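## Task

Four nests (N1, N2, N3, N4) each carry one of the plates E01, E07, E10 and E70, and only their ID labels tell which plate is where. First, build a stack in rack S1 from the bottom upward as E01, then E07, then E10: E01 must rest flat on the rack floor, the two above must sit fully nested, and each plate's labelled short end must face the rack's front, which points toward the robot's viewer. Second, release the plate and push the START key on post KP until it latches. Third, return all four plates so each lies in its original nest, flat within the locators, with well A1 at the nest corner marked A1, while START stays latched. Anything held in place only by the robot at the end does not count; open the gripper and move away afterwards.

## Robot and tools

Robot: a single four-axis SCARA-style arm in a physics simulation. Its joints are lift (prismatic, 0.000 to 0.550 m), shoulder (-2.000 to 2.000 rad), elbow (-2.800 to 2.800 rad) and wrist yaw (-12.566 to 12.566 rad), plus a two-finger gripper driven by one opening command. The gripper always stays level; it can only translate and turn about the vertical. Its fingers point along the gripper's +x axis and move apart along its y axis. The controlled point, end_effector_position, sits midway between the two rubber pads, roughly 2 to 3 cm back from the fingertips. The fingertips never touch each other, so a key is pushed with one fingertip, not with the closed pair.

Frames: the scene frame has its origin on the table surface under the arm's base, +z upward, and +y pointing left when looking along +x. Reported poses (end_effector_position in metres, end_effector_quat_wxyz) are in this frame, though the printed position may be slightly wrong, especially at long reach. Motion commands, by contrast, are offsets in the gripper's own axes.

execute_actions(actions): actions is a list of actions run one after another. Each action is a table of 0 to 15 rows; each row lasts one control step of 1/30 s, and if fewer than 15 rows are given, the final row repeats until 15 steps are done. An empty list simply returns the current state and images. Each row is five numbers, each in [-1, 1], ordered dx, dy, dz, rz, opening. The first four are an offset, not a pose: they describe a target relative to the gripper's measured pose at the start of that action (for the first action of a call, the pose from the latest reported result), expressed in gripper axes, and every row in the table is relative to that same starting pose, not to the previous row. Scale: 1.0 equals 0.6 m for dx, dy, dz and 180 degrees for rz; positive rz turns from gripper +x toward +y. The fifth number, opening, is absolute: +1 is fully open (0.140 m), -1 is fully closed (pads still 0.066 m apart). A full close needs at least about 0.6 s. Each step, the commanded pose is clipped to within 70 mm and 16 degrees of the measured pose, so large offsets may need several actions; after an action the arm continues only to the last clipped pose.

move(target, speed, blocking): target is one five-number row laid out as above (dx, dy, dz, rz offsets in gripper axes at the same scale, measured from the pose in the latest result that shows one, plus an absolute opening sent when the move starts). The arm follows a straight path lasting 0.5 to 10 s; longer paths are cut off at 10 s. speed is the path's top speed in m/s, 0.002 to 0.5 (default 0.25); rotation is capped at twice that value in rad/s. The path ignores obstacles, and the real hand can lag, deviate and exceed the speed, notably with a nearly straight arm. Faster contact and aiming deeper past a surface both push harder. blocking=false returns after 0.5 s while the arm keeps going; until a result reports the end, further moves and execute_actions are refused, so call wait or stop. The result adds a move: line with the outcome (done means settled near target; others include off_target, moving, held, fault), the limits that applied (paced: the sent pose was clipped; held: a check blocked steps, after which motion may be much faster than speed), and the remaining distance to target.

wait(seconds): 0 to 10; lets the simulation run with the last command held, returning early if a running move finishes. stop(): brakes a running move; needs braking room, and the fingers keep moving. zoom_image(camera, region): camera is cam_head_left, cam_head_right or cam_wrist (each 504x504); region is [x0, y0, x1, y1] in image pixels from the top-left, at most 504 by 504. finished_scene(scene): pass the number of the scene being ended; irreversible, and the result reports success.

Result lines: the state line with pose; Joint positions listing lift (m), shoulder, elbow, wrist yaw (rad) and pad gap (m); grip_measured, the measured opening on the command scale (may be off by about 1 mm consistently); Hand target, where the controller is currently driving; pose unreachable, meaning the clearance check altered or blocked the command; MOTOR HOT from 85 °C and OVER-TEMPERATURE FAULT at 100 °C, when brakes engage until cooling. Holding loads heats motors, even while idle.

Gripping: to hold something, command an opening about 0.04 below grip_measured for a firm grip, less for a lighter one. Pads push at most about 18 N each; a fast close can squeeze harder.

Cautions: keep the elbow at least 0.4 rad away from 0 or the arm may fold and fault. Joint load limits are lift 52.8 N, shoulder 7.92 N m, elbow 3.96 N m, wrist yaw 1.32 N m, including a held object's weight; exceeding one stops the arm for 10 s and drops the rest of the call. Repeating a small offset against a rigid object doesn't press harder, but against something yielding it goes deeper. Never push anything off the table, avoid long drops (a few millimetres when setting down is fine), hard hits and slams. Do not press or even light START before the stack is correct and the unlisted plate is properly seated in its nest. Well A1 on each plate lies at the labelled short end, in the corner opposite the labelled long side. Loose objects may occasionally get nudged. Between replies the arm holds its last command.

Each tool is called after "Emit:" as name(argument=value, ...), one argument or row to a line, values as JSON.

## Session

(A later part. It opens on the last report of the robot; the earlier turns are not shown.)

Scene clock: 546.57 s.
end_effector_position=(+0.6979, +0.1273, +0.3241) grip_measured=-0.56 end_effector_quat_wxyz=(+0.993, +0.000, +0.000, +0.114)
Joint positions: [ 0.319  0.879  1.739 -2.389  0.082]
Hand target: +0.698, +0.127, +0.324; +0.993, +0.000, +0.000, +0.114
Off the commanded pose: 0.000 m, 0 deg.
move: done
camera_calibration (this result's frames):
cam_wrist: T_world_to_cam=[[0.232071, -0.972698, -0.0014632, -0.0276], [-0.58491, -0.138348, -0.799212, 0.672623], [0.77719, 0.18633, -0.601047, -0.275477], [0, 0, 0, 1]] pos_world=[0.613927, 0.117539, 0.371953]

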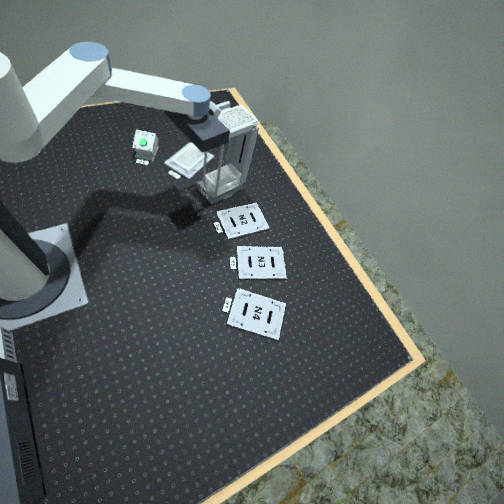

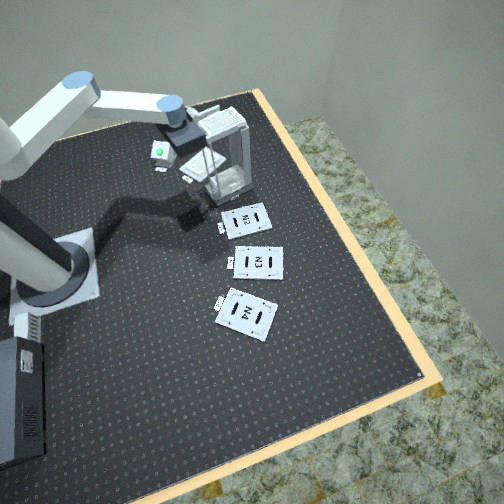

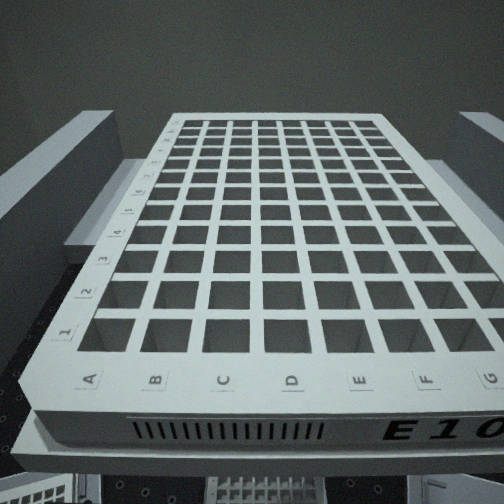

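Emit:
move(
  target=[0, -0.2083, 0, 0, -0.6],
  speed=0.25,
)

Scene clock: 551.27 s.
end_effector_position=(+0.7263, +0.0055, +0.3241) grip_measured=-0.56 end_effector_quat_wxyz=(+0.993, +0.000, +0.000, +0.114)
Joint positions: [ 0.319  0.526  1.848 -2.145  0.082]
Hand target: +0.726, +0.006, +0.324; +0.993, +0.000, +0.000, +0.114
Off the commanded pose: 0.000 m, 0 deg.
move: done
camera_calibration (this result's frames):
cam_wrist: T_world_to_cam=[[0.231816, -0.972759, -0.0014632, -0.152506], [-0.584946, -0.138195, -0.799212, 0.672399], [0.777238, 0.186126, -0.601047, -0.274877], [0, 0, 0, 1]] pos_world=[0.642316, -0.00426761, 0.371952]

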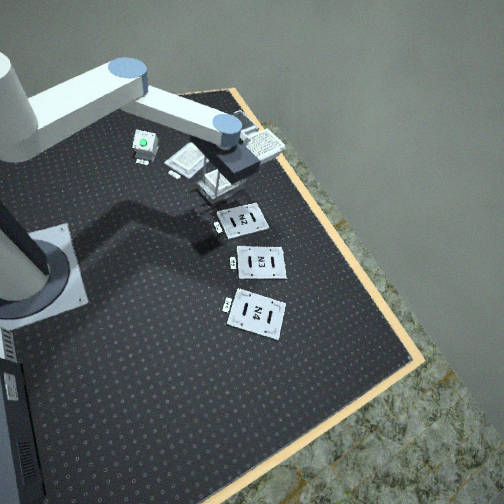

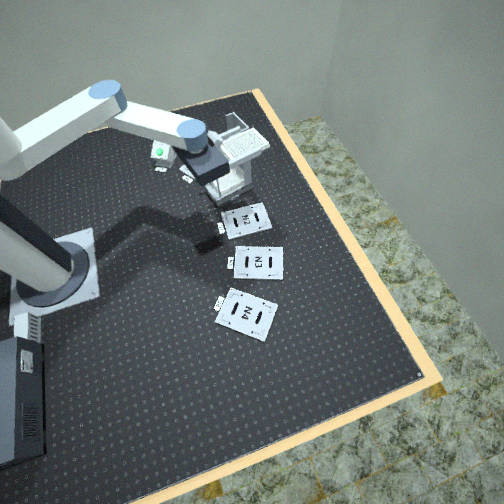

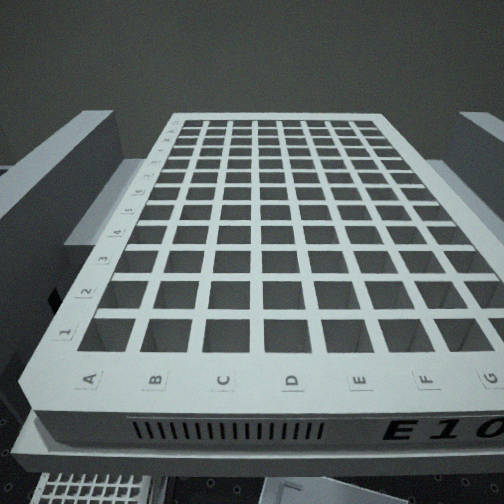

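Emit:
move(
  target=[-0.05595, -0.06602, -0.45683, -0.09361, -0.6],
  speed=0.3,
)

Emit:
zoom_image(
  camera="cam_wrist",
  region=[0, 400, 252, 504],
)

Emit:
zoom_image(
  camera="cam_wrist",
  region=[252, 400, 504, 504],
)

Scene clock: 555.77 s.
end_effector_position=(+0.7026, -0.0407, +0.0499) grip_measured=-0.56 end_effector_quat_wxyz=(+0.999, +0.000, +0.000, -0.033)
Joint positions: [ 0.045  0.578  1.686 -2.33   0.082]
Hand target: +0.703, -0.041, +0.050; +0.999, +0.000, +0.000, -0.033
Off the commanded pose: 0.000 m, 0 deg.
move: done
camera_calibration (this result's frames):
cam_wrist: T_world_to_cam=[[-0.0600632, -0.998194, -0.0014632, 0.0116369], [-0.599892, 0.0372682, -0.799212, 0.450657], [0.797823, -0.0471255, -0.601047, -0.436581], [0, 0, 0, 1]] pos_world=[0.619359, -0.0257533, 0.0977824]

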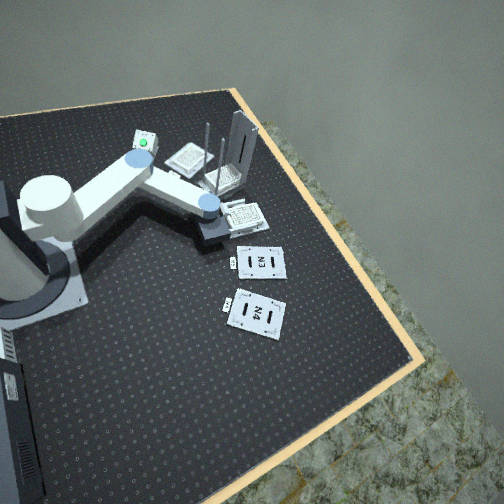

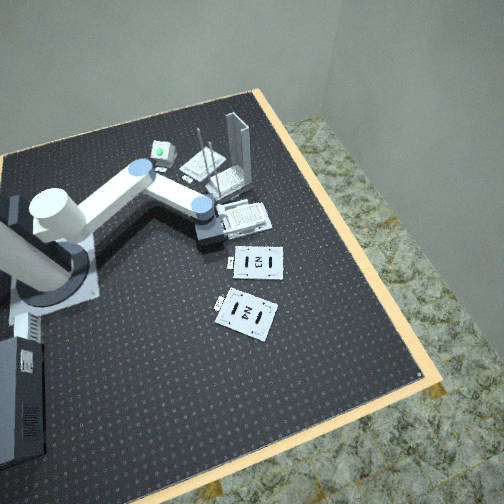

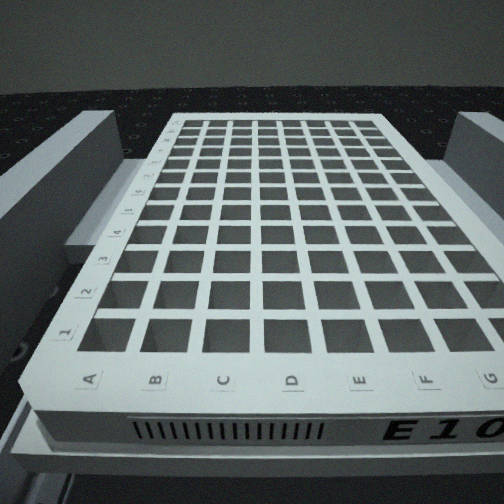

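Region (0, 400, 252, 504) of cam_wrist's 504x504 image, scaled by 2.000, with more detail than that image has; it fills the top 208 rows of this view, and the rest is white.

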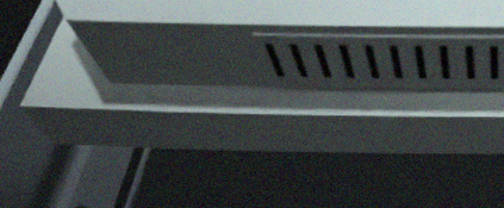

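Region (252, 400, 504, 504) of cam_wrist's 504x504 image, scaled by 2.000, with more detail than that image has; it fills the top 208 rows of this view, and the rest is white.

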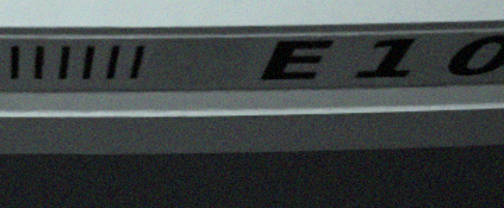

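Emit:
move(
  target=[-0.0005, 0, -0.0252, 0, -0.6],
  speed=0.03,
)

Emit:
zoom_image(
  camera="cam_wrist",
  region=[0, 400, 160, 504],
)

Scene clock: 558.77 s.
end_effector_position=(+0.7023, -0.0407, +0.0347) grip_measured=-0.56 end_effector_quat_wxyz=(+0.999, +0.000, +0.000, -0.033)
Joint positions: [ 0.03   0.579  1.684 -2.329  0.082]
Hand target: +0.702, -0.041, +0.035; +0.999, +0.000, +0.000, -0.033
Off the commanded pose: 0.000 m, 0 deg.
move: done
camera_calibration (this result's frames):
cam_wrist: T_world_to_cam=[[-0.0599882, -0.998198, -0.0014632, 0.0115722], [-0.599895, 0.0372231, -0.799212, 0.43837], [0.797827, -0.0470655, -0.601047, -0.445517], [0, 0, 0, 1]] pos_world=[0.619116, -0.0257347, 0.0825909]

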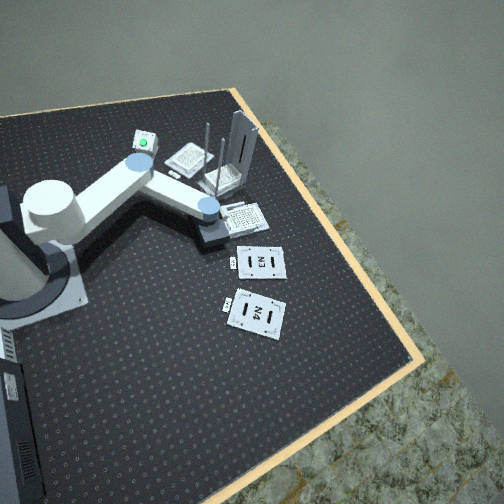

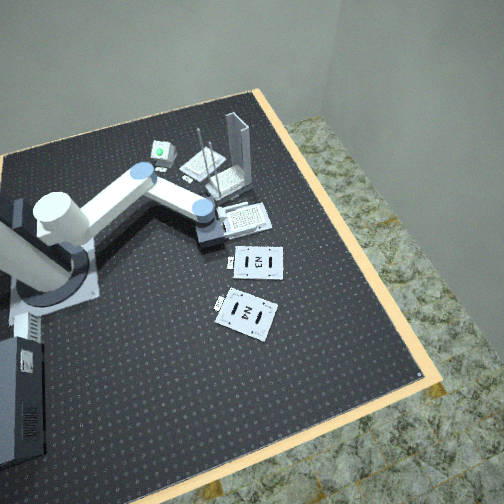

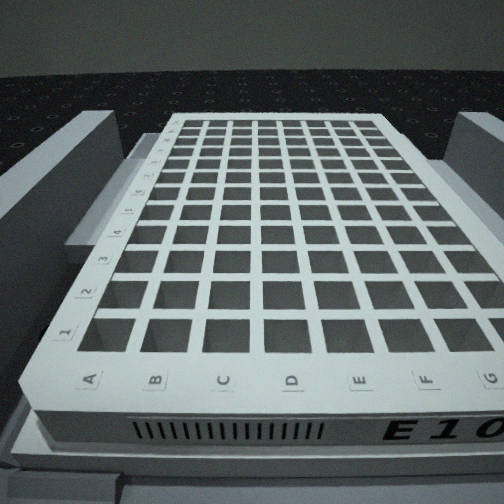

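Region (0, 400, 160, 504) of cam_wrist's 504x504 image, scaled by 3.150, with more detail than that image has; it fills the top 328 rows of this view, and the rest is white.

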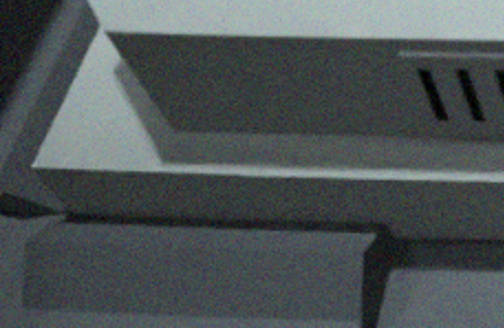

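Emit:
execute_actions(
  actions=[
    [[0,0,0,0,-0.55],[0,0,0,0,-0.52],[0,0,0,0,-0.48],[0,0,0,0,-0.42],[0,0,0,0,-0.36],[0,0,0,0,-0.3],[0,0,0,0,-0.2],[0,0,0,0,-0.1],[0,0,0,0,0.0]],
  ],
)

Emit:
move(
  target=[-0.15, 0, 0.0707, 0, 0.0],
  speed=0.25,
)

Emit:
zoom_image(
  camera="cam_wrist",
  region=[100, 120, 460, 340],
)

Scene clock: 561.80 s.
end_effector_position=(+0.7023, -0.0407, +0.0347) grip_measured=+0.00 end_effector_quat_wxyz=(+0.999, +0.000, +0.000, -0.033)
Joint positions: [ 0.03   0.579  1.685 -2.329  0.103]
Hand target: +0.702, -0.041, +0.035; +0.999, +0.000, +0.000, -0.033
Off the commanded pose: 0.000 m, 0 deg.
camera_calibration (this result's frames):
cam_wrist: T_world_to_cam=[[-0.0599262, -0.998202, -0.0014632, 0.0115433], [-0.599897, 0.0371858, -0.799212, 0.438379], [0.797829, -0.047016, -0.601047, -0.445529], [0, 0, 0, 1]] pos_world=[0.61913, -0.0257259, 0.082591]

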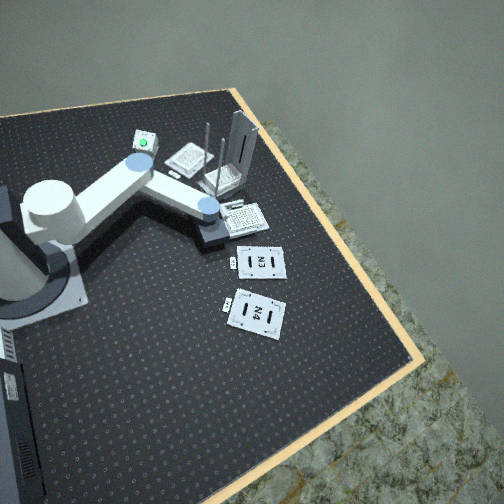

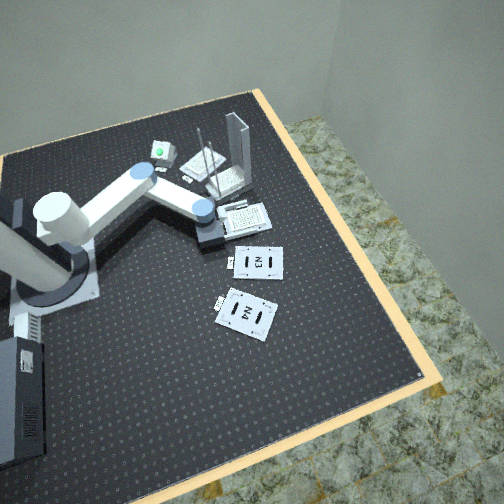

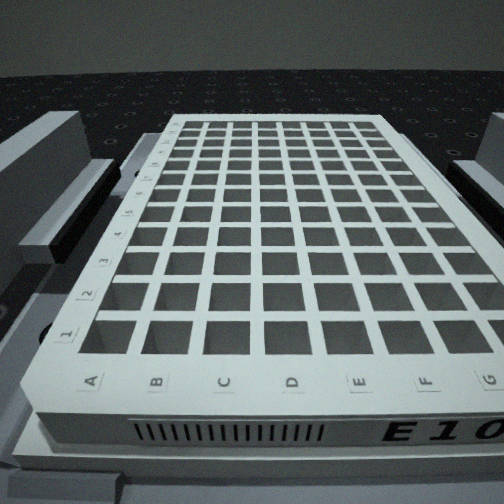

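Scene clock: 562.57 s.
end_effector_position=(+0.6124, -0.0349, +0.0772) grip_measured=+0.00 end_effector_quat_wxyz=(+0.999, +0.000, +0.000, -0.033)
Joint positions: [ 0.072  0.767  1.216 -2.048  0.103]
Hand target: +0.612, -0.035, +0.077; +0.999, +0.000, +0.000, -0.033
Off the commanded pose: 0.000 m, 0 deg.
move: done
camera_calibration (this result's frames):
cam_wrist: T_world_to_cam=[[-0.0602616, -0.998182, -0.0014632, 0.0122393], [-0.599885, 0.0373874, -0.799212, 0.41819], [0.797814, -0.0472841, -0.601047, -0.34801], [0, 0, 0, 1]] pos_world=[0.52925, -0.0198733, 0.12507]

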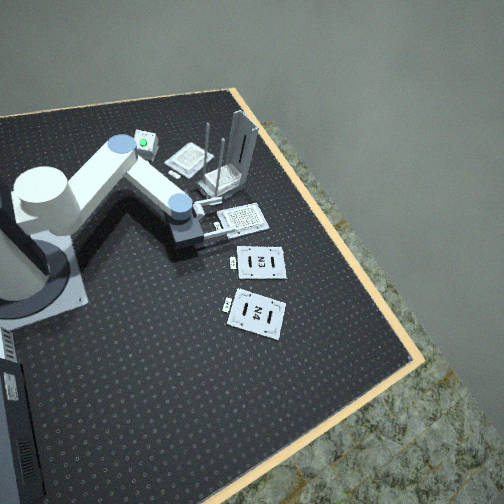

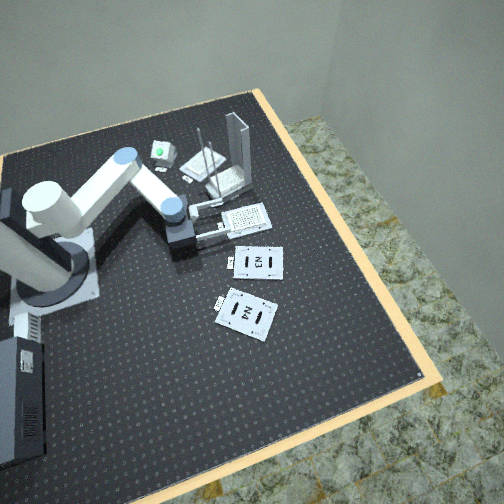

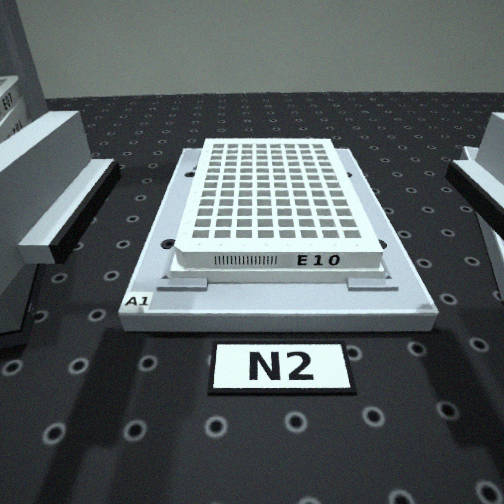

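Region (100, 120, 460, 340) of cam_wrist's 504x504 image, scaled by 1.400, with more detail than that image has.

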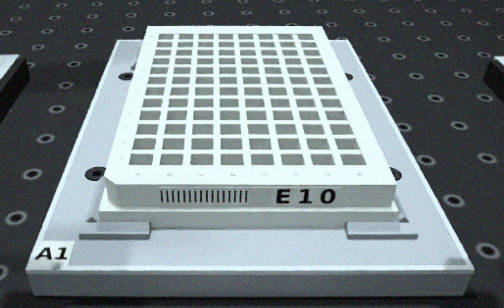

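Emit:
move(
  target=[-0.0384, 0.2298, 0, 0.09362, 0.0],
  speed=0.3,
)

Scene clock: 565.50 s.
end_effector_position=(+0.5985, +0.1044, +0.0772) grip_measured=+0.00 end_effector_quat_wxyz=(+0.993, +0.000, +0.000, +0.114)
Joint positions: [ 0.072  1.105  1.203 -2.079  0.103]
Hand target: +0.598, +0.104, +0.077; +0.993, +0.000, +0.000, +0.114
Off the commanded pose: 0.000 m, 0 deg.
move: done
camera_calibration (this result's frames):
cam_wrist: T_world_to_cam=[[0.232366, -0.972627, -0.0014632, -0.0274233], [-0.584868, -0.138526, -0.799212, 0.413961], [0.777133, 0.186565, -0.601047, -0.342293], [0, 0, 0, 1]] pos_world=[0.514492, 0.0945316, 0.125069]

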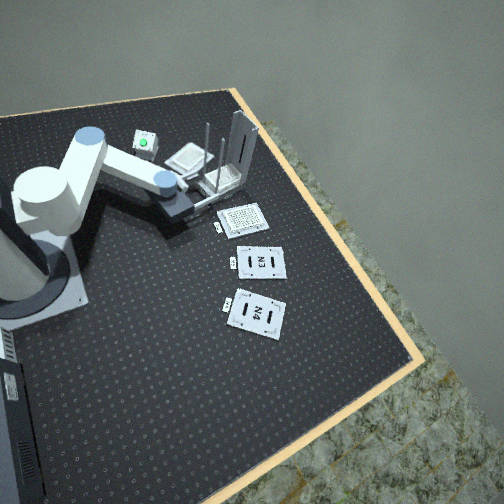

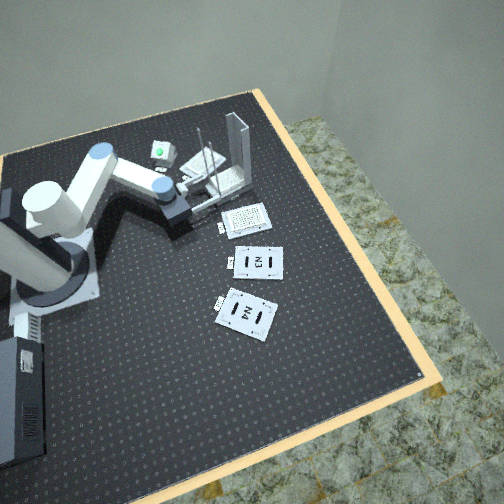

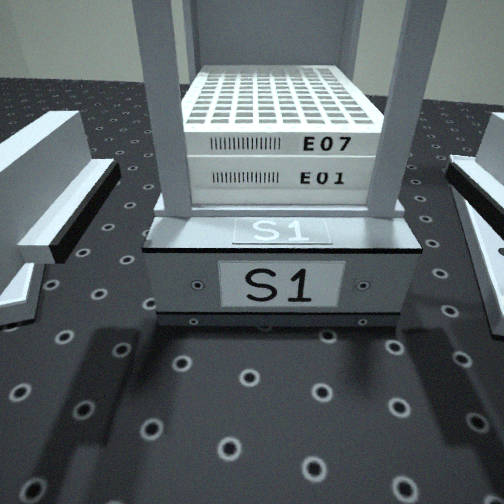

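Emit:
move(
  target=[0.16993, -0.00013, -0.0001, -0.0002, 0.0],
  speed=0.2,
)

Emit:
zoom_image(
  camera="cam_wrist",
  region=[40, 400, 300, 504],
)

Emit:
zoom_image(
  camera="cam_wrist",
  region=[160, 100, 400, 160],
)

Scene clock: 569.20 s.
end_effector_position=(+0.6978, +0.1275, +0.0772) grip_measured=+0.00 end_effector_quat_wxyz=(+0.993, +0.000, +0.000, +0.114)
Joint positions: [ 0.072  0.879  1.739 -2.39   0.103]
Hand target: +0.698, +0.127, +0.077; +0.993, +0.000, +0.000, +0.114
Off the commanded pose: 0.000 m, 0 deg.
move: done
camera_calibration (this result's frames):
cam_wrist: T_world_to_cam=[[0.231942, -0.972728, -0.0014632, -0.0277265], [-0.584928, -0.138271, -0.799212, 0.475268], [0.777214, 0.186227, -0.601047, -0.423835], [0, 0, 0, 1]] pos_world=[0.613839, 0.117675, 0.125054]

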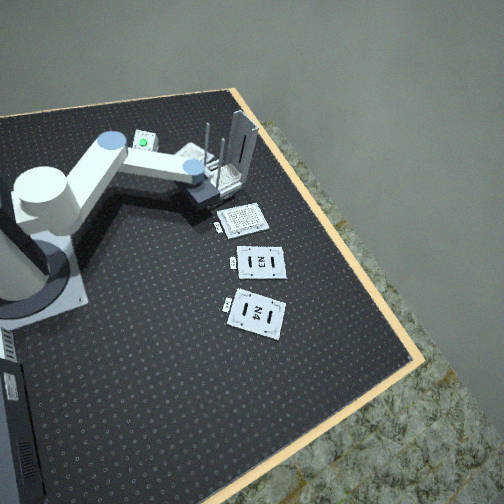

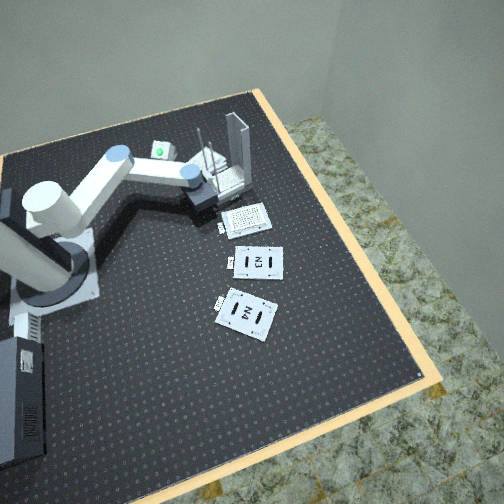

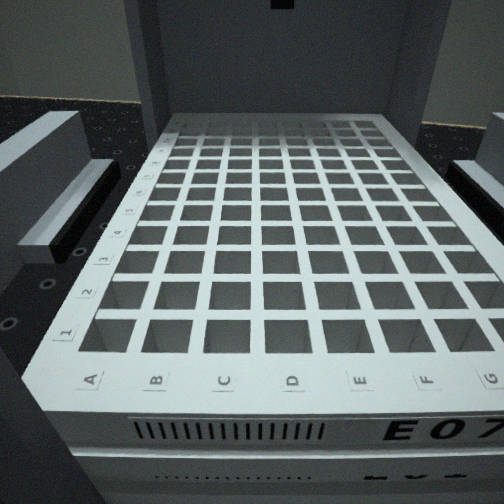

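Region (40, 400, 300, 504) of cam_wrist's 504x504 image, scaled by 1.938, with more detail than that image has; it fills the top 202 rows of this view, and the rest is white.

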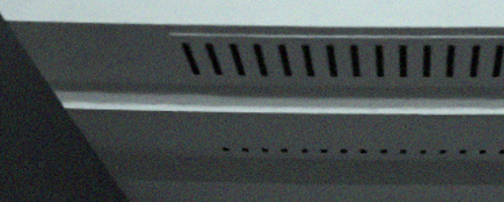

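Region (160, 100, 400, 160) of cam_wrist's 504x504 image, scaled by 2.100, with more detail than that image has; it fills the top 126 rows of this view, and the rest is white.

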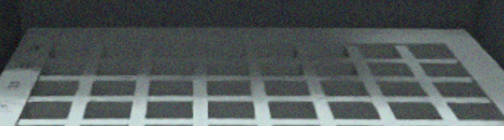

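Emit:
execute_actions(
  actions=[],
)

Scene clock: 579.37 s.
end_effector_position=(+0.6978, +0.1275, +0.0772) grip_measured=+0.00 end_effector_quat_wxyz=(+0.993, +0.000, +0.000, +0.114)
Joint positions: [ 0.072  0.879  1.739 -2.39   0.103]
Hand target: +0.698, +0.127, +0.077; +0.993, +0.000, +0.000, +0.114
Off the commanded pose: 0.000 m, 0 deg.
camera_calibration (this result's frames):
cam_wrist: T_world_to_cam=[[0.231942, -0.972729, -0.0014632, -0.0277231], [-0.584928, -0.138271, -0.799212, 0.475267], [0.777214, 0.186226, -0.601047, -0.423835], [0, 0, 0, 1]] pos_world=[0.613838, 0.117678, 0.125054]

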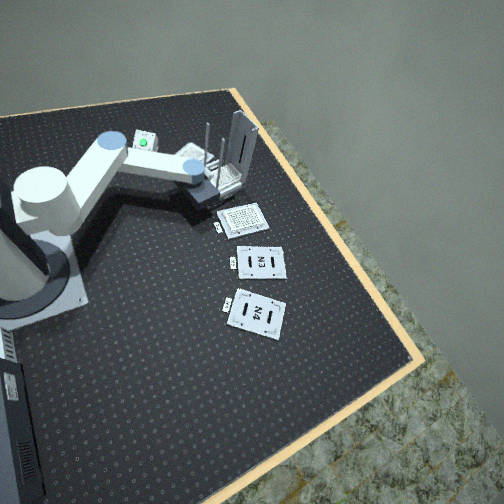

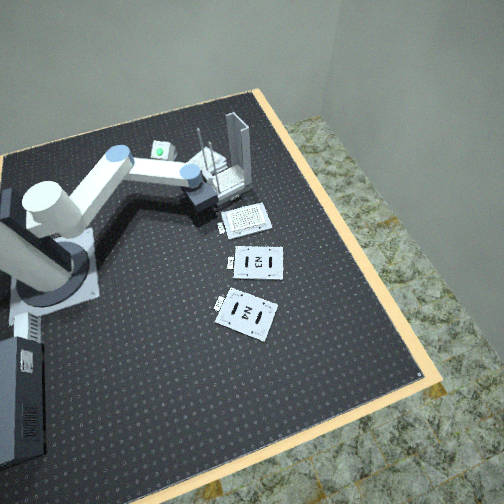

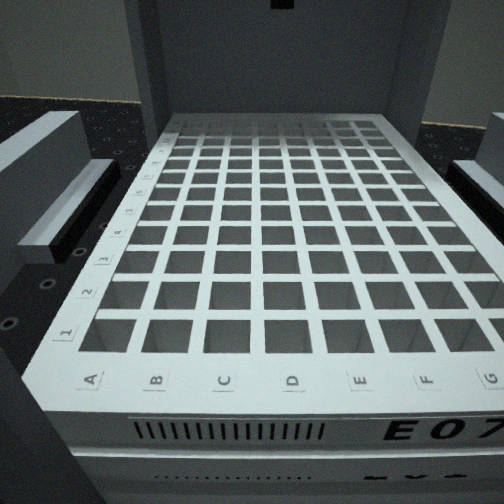

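Emit:
execute_actions(
  actions=[
    [[0,-0.00017,0,0,-0.5]],
    [[0,0,0,0,-0.52],[0,0,0,0,-0.53],[0,0,0,0,-0.54],[0,0,0,0,-0.55],[0,0,0,0,-0.56],[0,0,0,0,-0.57],[0,0,0,0,-0.58],[0,0,0,0,-0.59],[0,0,0,0,-0.6]],
  ],
)

Scene clock: 581.77 s.
end_effector_position=(+0.6978, +0.1274, +0.0772) grip_measured=-0.56 end_effector_quat_wxyz=(+0.993, +0.000, +0.000, +0.114)
Joint positions: [ 0.072  0.879  1.739 -2.39   0.082]
Hand target: +0.698, +0.127, +0.077; +0.993, +0.000, +0.000, +0.114
Off the commanded pose: 0.000 m, 0 deg.
camera_calibration (this result's frames):
cam_wrist: T_world_to_cam=[[0.231816, -0.972759, -0.0014632, -0.0277522], [-0.584946, -0.138195, -0.799212, 0.475271], [0.777238, 0.186126, -0.601047, -0.423839], [0, 0, 0, 1]] pos_world=[0.613865, 0.117571, 0.125054]

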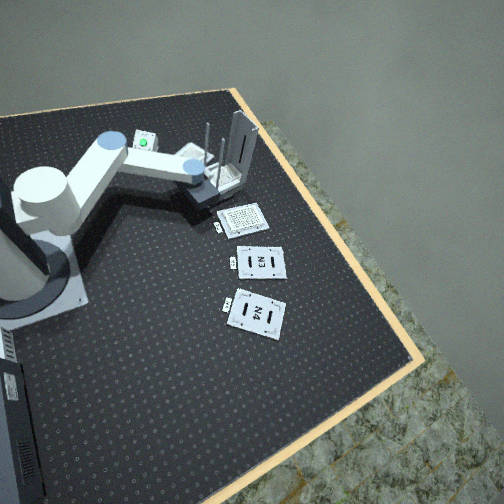

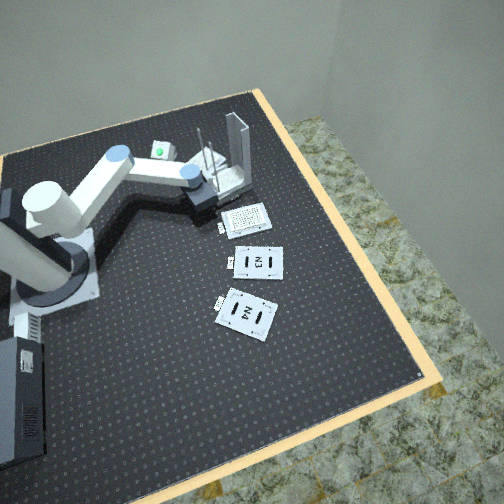

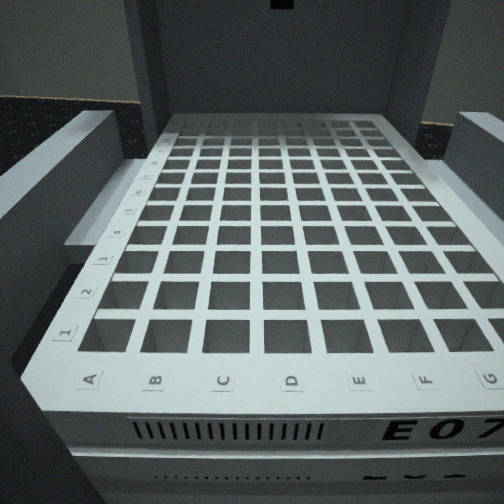

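Emit:
move(
  target=[0,0,0.0167,0,-0.6],
  speed=0.03,
)

Emit:
move(
  target=[0,0,0.395,0,-0.6],
  speed=0.2,
)

Scene clock: 584.83 s.
end_effector_position=(+0.6978, +0.1274, +0.0872) grip_measured=-0.56 end_effector_quat_wxyz=(+0.993, +0.000, +0.000, +0.114)
Joint positions: [ 0.082  0.879  1.739 -2.39   0.082]
Hand target: +0.698, +0.127, +0.087; +0.993, +0.000, +0.000, +0.114
Off the commanded pose: 0.000 m, 0 deg.
move: done
camera_calibration (this result's frames):
cam_wrist: T_world_to_cam=[[0.231817, -0.972758, -0.0014632, -0.0277381], [-0.584946, -0.138196, -0.799212, 0.483305], [0.777238, 0.186127, -0.601047, -0.417797], [0, 0, 0, 1]] pos_world=[0.613865, 0.117572, 0.135107]

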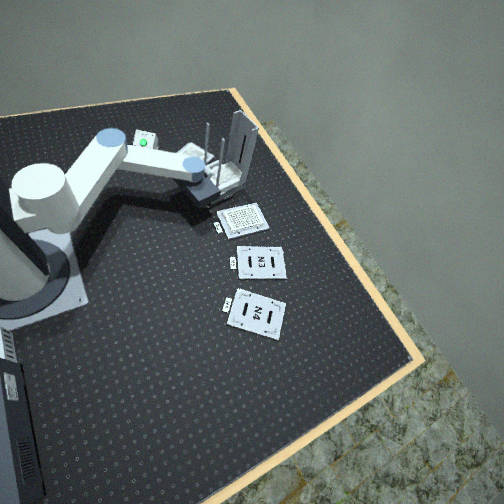

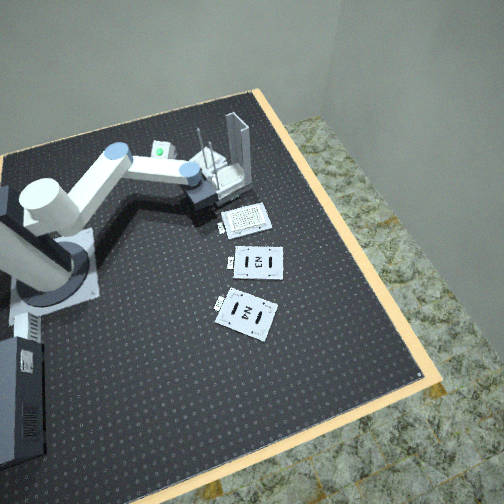

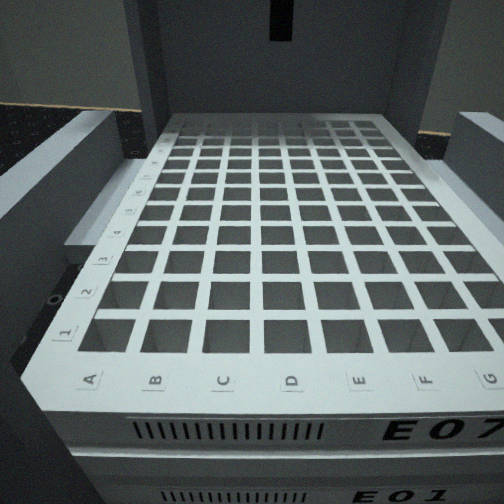

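Scene clock: 586.40 s.
end_effector_position=(+0.6978, +0.1274, +0.3243) grip_measured=-0.56 end_effector_quat_wxyz=(+0.993, +0.000, +0.000, +0.114)
Joint positions: [ 0.319  0.879  1.739 -2.39   0.082]
Hand target: +0.698, +0.127, +0.324; +0.993, +0.000, +0.000, +0.114
Off the commanded pose: 0.000 m, 0 deg.
move: done
camera_calibration (this result's frames):
cam_wrist: T_world_to_cam=[[0.231877, -0.972744, -0.0014632, -0.0274131], [-0.584937, -0.138232, -0.799212, 0.672759], [0.777227, 0.186175, -0.601047, -0.275325], [0, 0, 0, 1]] pos_world=[0.613869, 0.11759, 0.372154]

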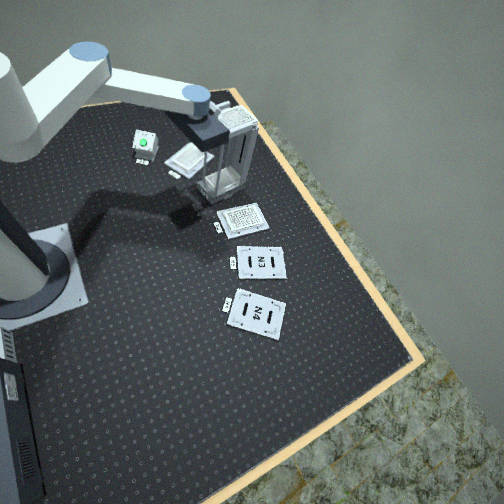

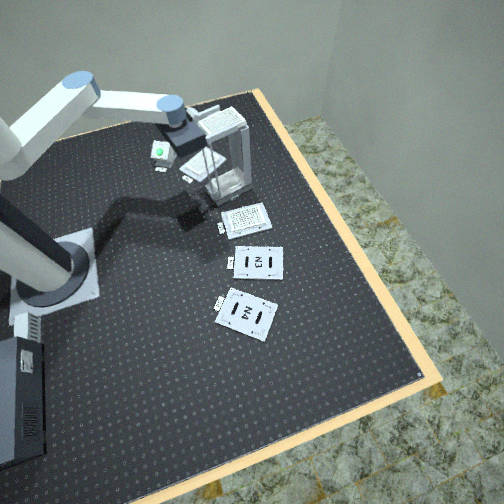

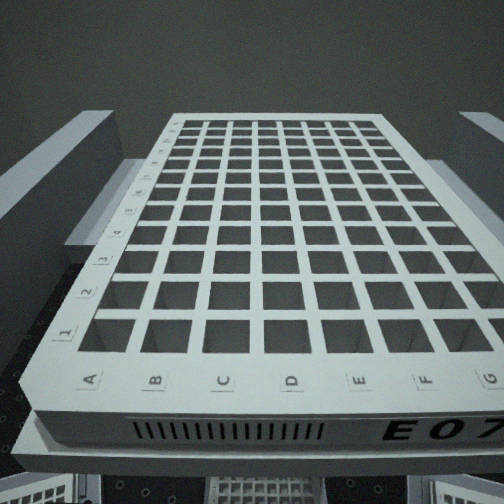

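Emit:
move(
  target=[-0.1101,-0.2317,0,0,-0.6],
  speed=0.25,
)

Scene clock: 591.30 s.
end_effector_position=(+0.6650, -0.0232, +0.3243) grip_measured=-0.56 end_effector_quat_wxyz=(+0.994, +0.000, +0.000, +0.114)
Joint positions: [ 0.319  0.58   1.512 -1.864  0.082]
Hand target: +0.665, -0.023, +0.324; +0.993, +0.000, +0.000, +0.114
Off the commanded pose: 0.000 m, 0 deg.
move: done
camera_calibration (this result's frames):
cam_wrist: T_world_to_cam=[[0.231195, -0.972906, -0.0014632, -0.16579], [-0.585034, -0.137822, -0.799212, 0.632833], [0.777357, 0.18563, -0.601047, -0.221906], [0, 0, 0, 1]] pos_world=[0.581059, -0.0328875, 0.37215]

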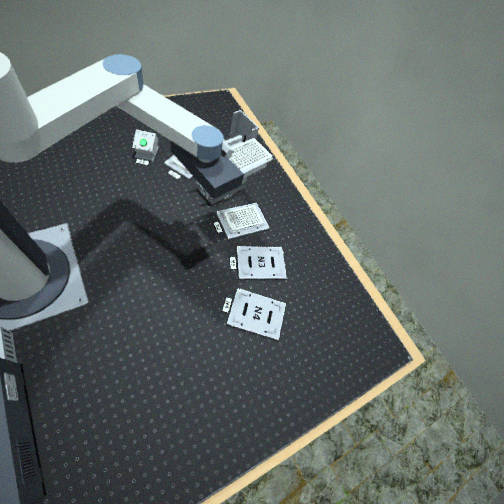

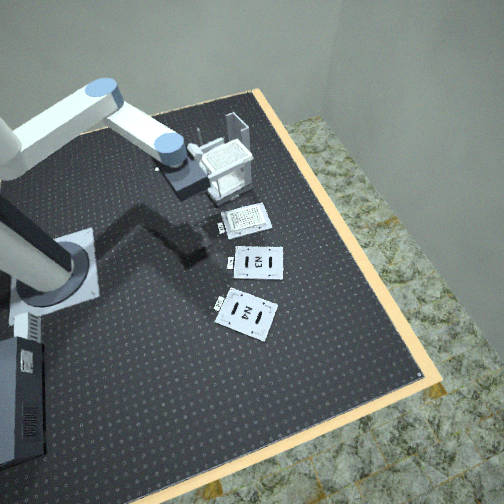

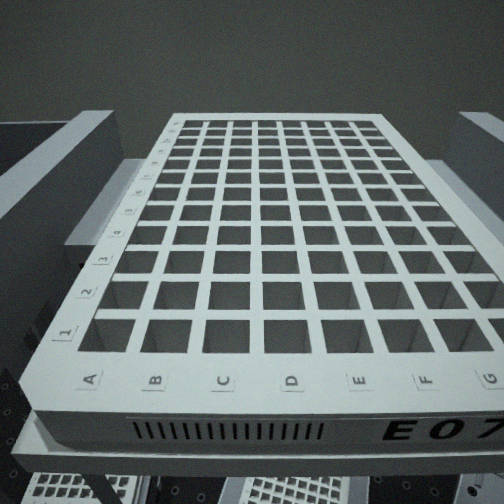

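Emit:
move(
  target=[-0.25705,-0.5405,-0.45383,-0.30447,-0.6],
  speed=0.3,
)

Scene clock: 596.17 s.
end_effector_position=(+0.5881, -0.3740, +0.0519) grip_measured=-0.56 end_effector_quat_wxyz=(+0.934, +0.000, +0.000, -0.356)
Joint positions: [ 0.047 -0.154  1.858 -2.433  0.082]
Hand target: +0.588, -0.374, +0.052; +0.934, +0.000, +0.000, -0.356
Off the commanded pose: 0.000 m, 0 deg.
move: done
camera_calibration (this result's frames):
cam_wrist: T_world_to_cam=[[-0.661809, -0.749672, -0.0014632, 0.11899], [-0.449815, 0.398656, -0.799212, 0.442914], [0.59973, -0.528267, -0.601047, -0.423221], [0, 0, 0, 1]] pos_world=[0.531796, -0.310941, 0.0997801]

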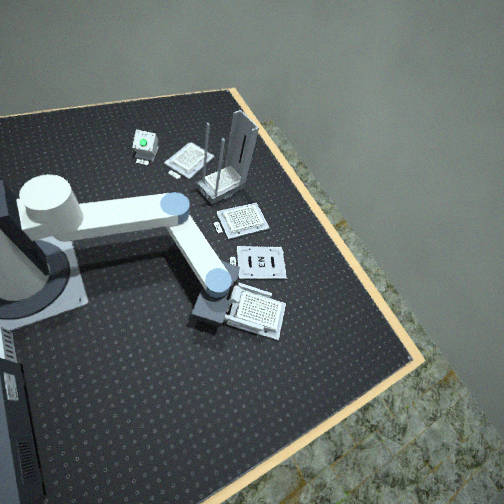

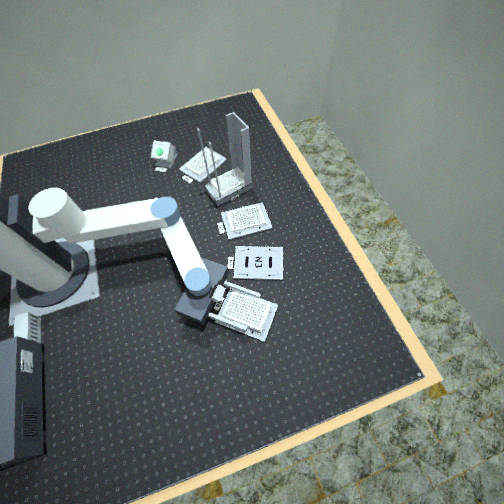

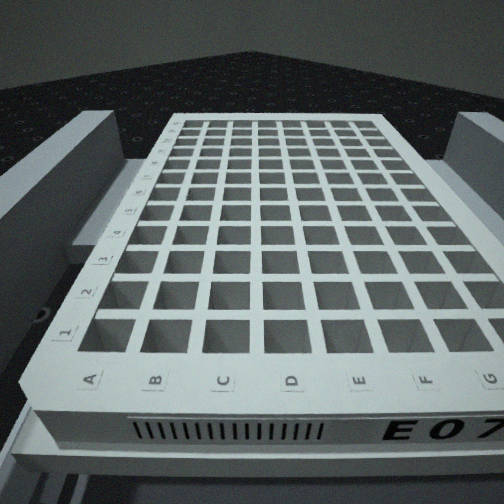

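Emit:
zoom_image(
  camera="cam_wrist",
  region=[0, 400, 160, 504],
)

Emit:
zoom_image(
  camera="cam_wrist",
  region=[160, 100, 400, 160],
)

Region (0, 400, 160, 504) of cam_wrist's 504x504 image, scaled by 3.150, with more detail than that image has; it fills the top 328 rows of this view, and the rest is white.

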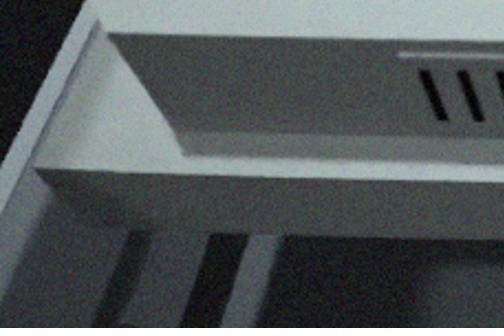

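Region (160, 100, 400, 160) of cam_wrist's 504x504 image, scaled by 2.100, with more detail than that image has; it fills the top 126 rows of this view, and the rest is white.

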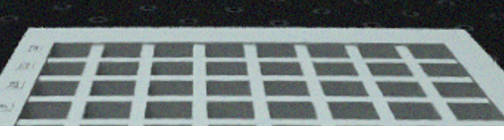

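Emit:
move(
  target=[0.00009,0.00008,-0.0285,0,-0.6],
  speed=0.03,
)

Scene clock: 601.47 s.
end_effector_position=(+0.5882, -0.3739, +0.0347) grip_measured=-0.56 end_effector_quat_wxyz=(+0.934, +0.000, +0.000, -0.356)
Joint positions: [ 0.03  -0.154  1.858 -2.433  0.082]
Hand target: +0.588, -0.374, +0.035; +0.934, +0.000, +0.000, -0.356
Off the commanded pose: 0.000 m, 0 deg.
move: done
camera_calibration (this result's frames):
cam_wrist: T_world_to_cam=[[-0.661692, -0.749774, -0.0014632, 0.118916], [-0.449877, 0.398586, -0.799212, 0.429215], [0.599812, -0.528174, -0.601047, -0.433576], [0, 0, 0, 1]] pos_world=[0.531844, -0.310923, 0.0826084]

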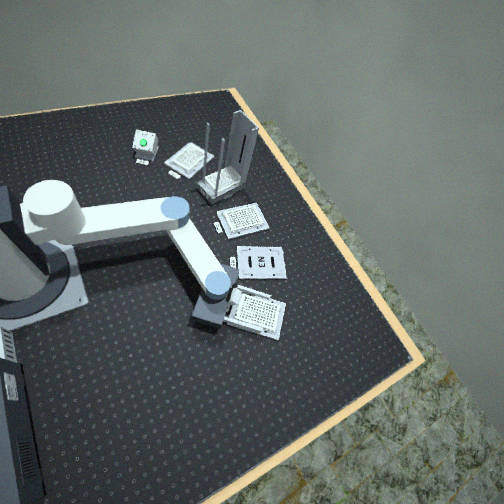

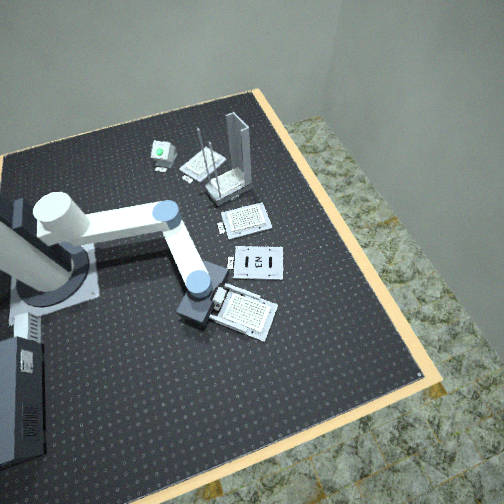

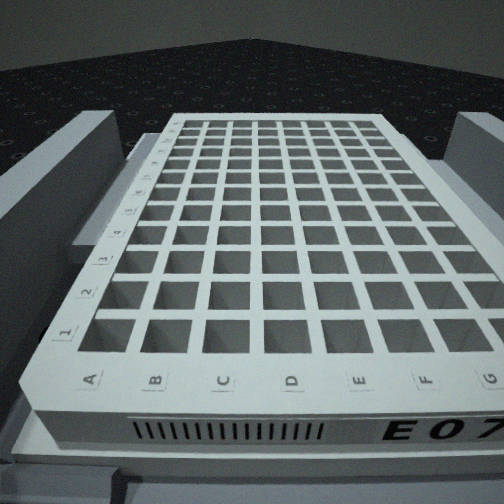

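Emit:
execute_actions(
  actions=[
    [[0,0,0,0,-0.55],[0,0,0,0,-0.53],[0,0,0,0,-0.5],[0,0,0,0,-0.45],[0,0,0,0,-0.4],[0,0,0,0,-0.3],[0,0,0,0,-0.2],[0,0,0,0,-0.1],[0,0,0,0,0.0]],
  ],
)

Emit:
move(
  target=[0,0,0.05,0,0.0],
  speed=0.1,
)

Scene clock: 605.63 s.
end_effector_position=(+0.5882, -0.3739, +0.0347) grip_measured=+0.00 end_effector_quat_wxyz=(+0.934, +0.000, +0.000, -0.356)
Joint positions: [ 0.03  -0.154  1.858 -2.433  0.103]
Hand target: +0.588, -0.374, +0.035; +0.934, +0.000, +0.000, -0.356
Off the commanded pose: 0.000 m, 0 deg.
camera_calibration (this result's frames):
cam_wrist: T_world_to_cam=[[-0.661693, -0.749773, -0.0014632, 0.118917], [-0.449876, 0.398586, -0.799212, 0.429215], [0.599811, -0.528175, -0.601047, -0.433577], [0, 0, 0, 1]] pos_world=[0.531845, -0.310923, 0.0826079]

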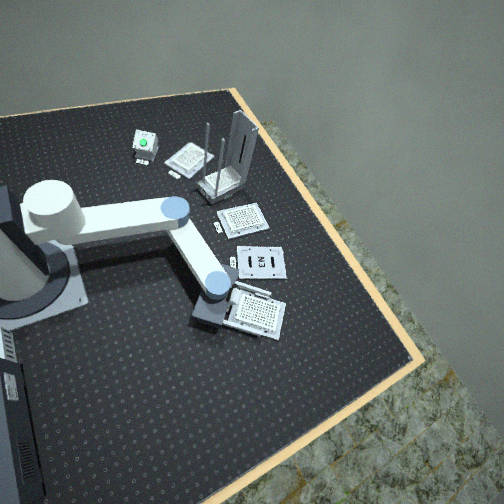

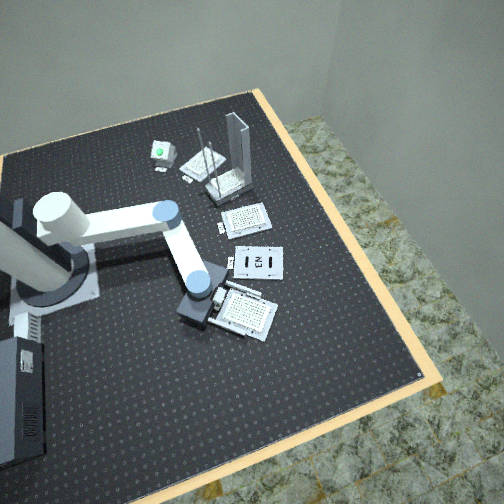

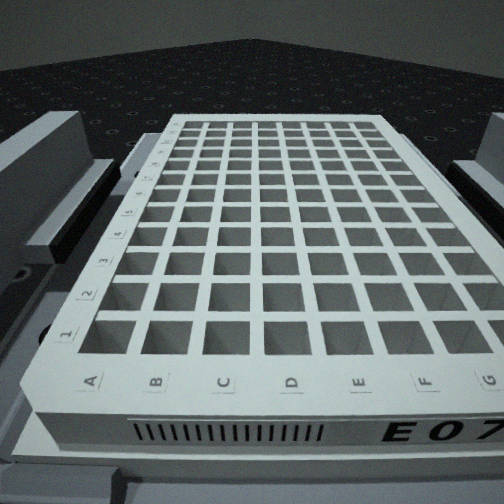

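Scene clock: 606.37 s.
end_effector_position=(+0.5882, -0.3739, +0.0648) grip_measured=+0.00 end_effector_quat_wxyz=(+0.934, +0.000, +0.000, -0.356)
Joint positions: [ 0.06  -0.154  1.858 -2.433  0.103]
Hand target: +0.588, -0.374, +0.065; +0.934, +0.000, +0.000, -0.356
Off the commanded pose: 0.000 m, 0 deg.
move: done
camera_calibration (this result's frames):
cam_wrist: T_world_to_cam=[[-0.661675, -0.749789, -0.0014632, 0.118952], [-0.449886, 0.398575, -0.799212, 0.453243], [0.599824, -0.52816, -0.601047, -0.415515], [0, 0, 0, 1]] pos_world=[0.531851, -0.310921, 0.112667]

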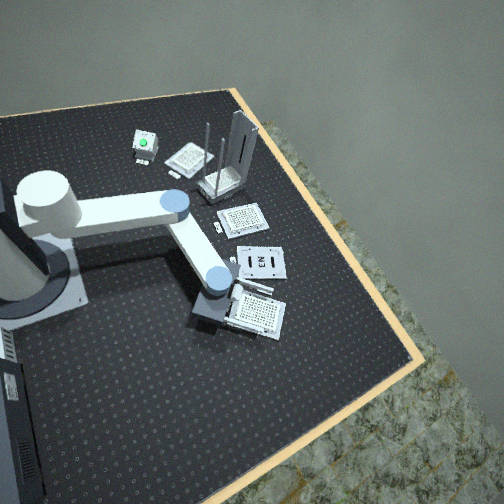

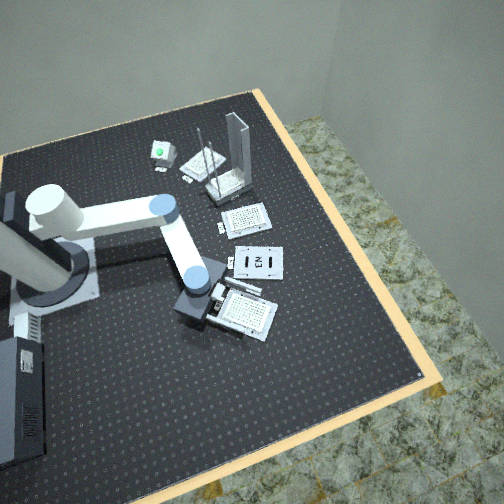

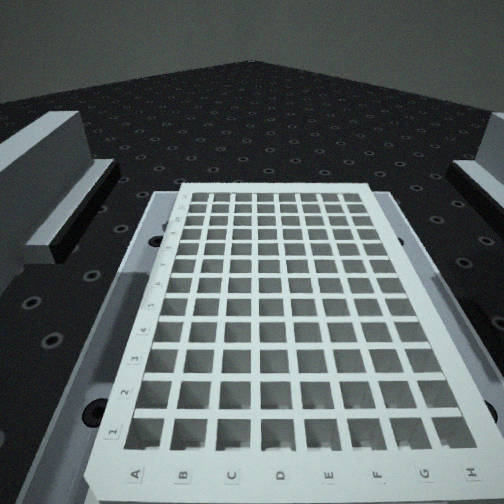

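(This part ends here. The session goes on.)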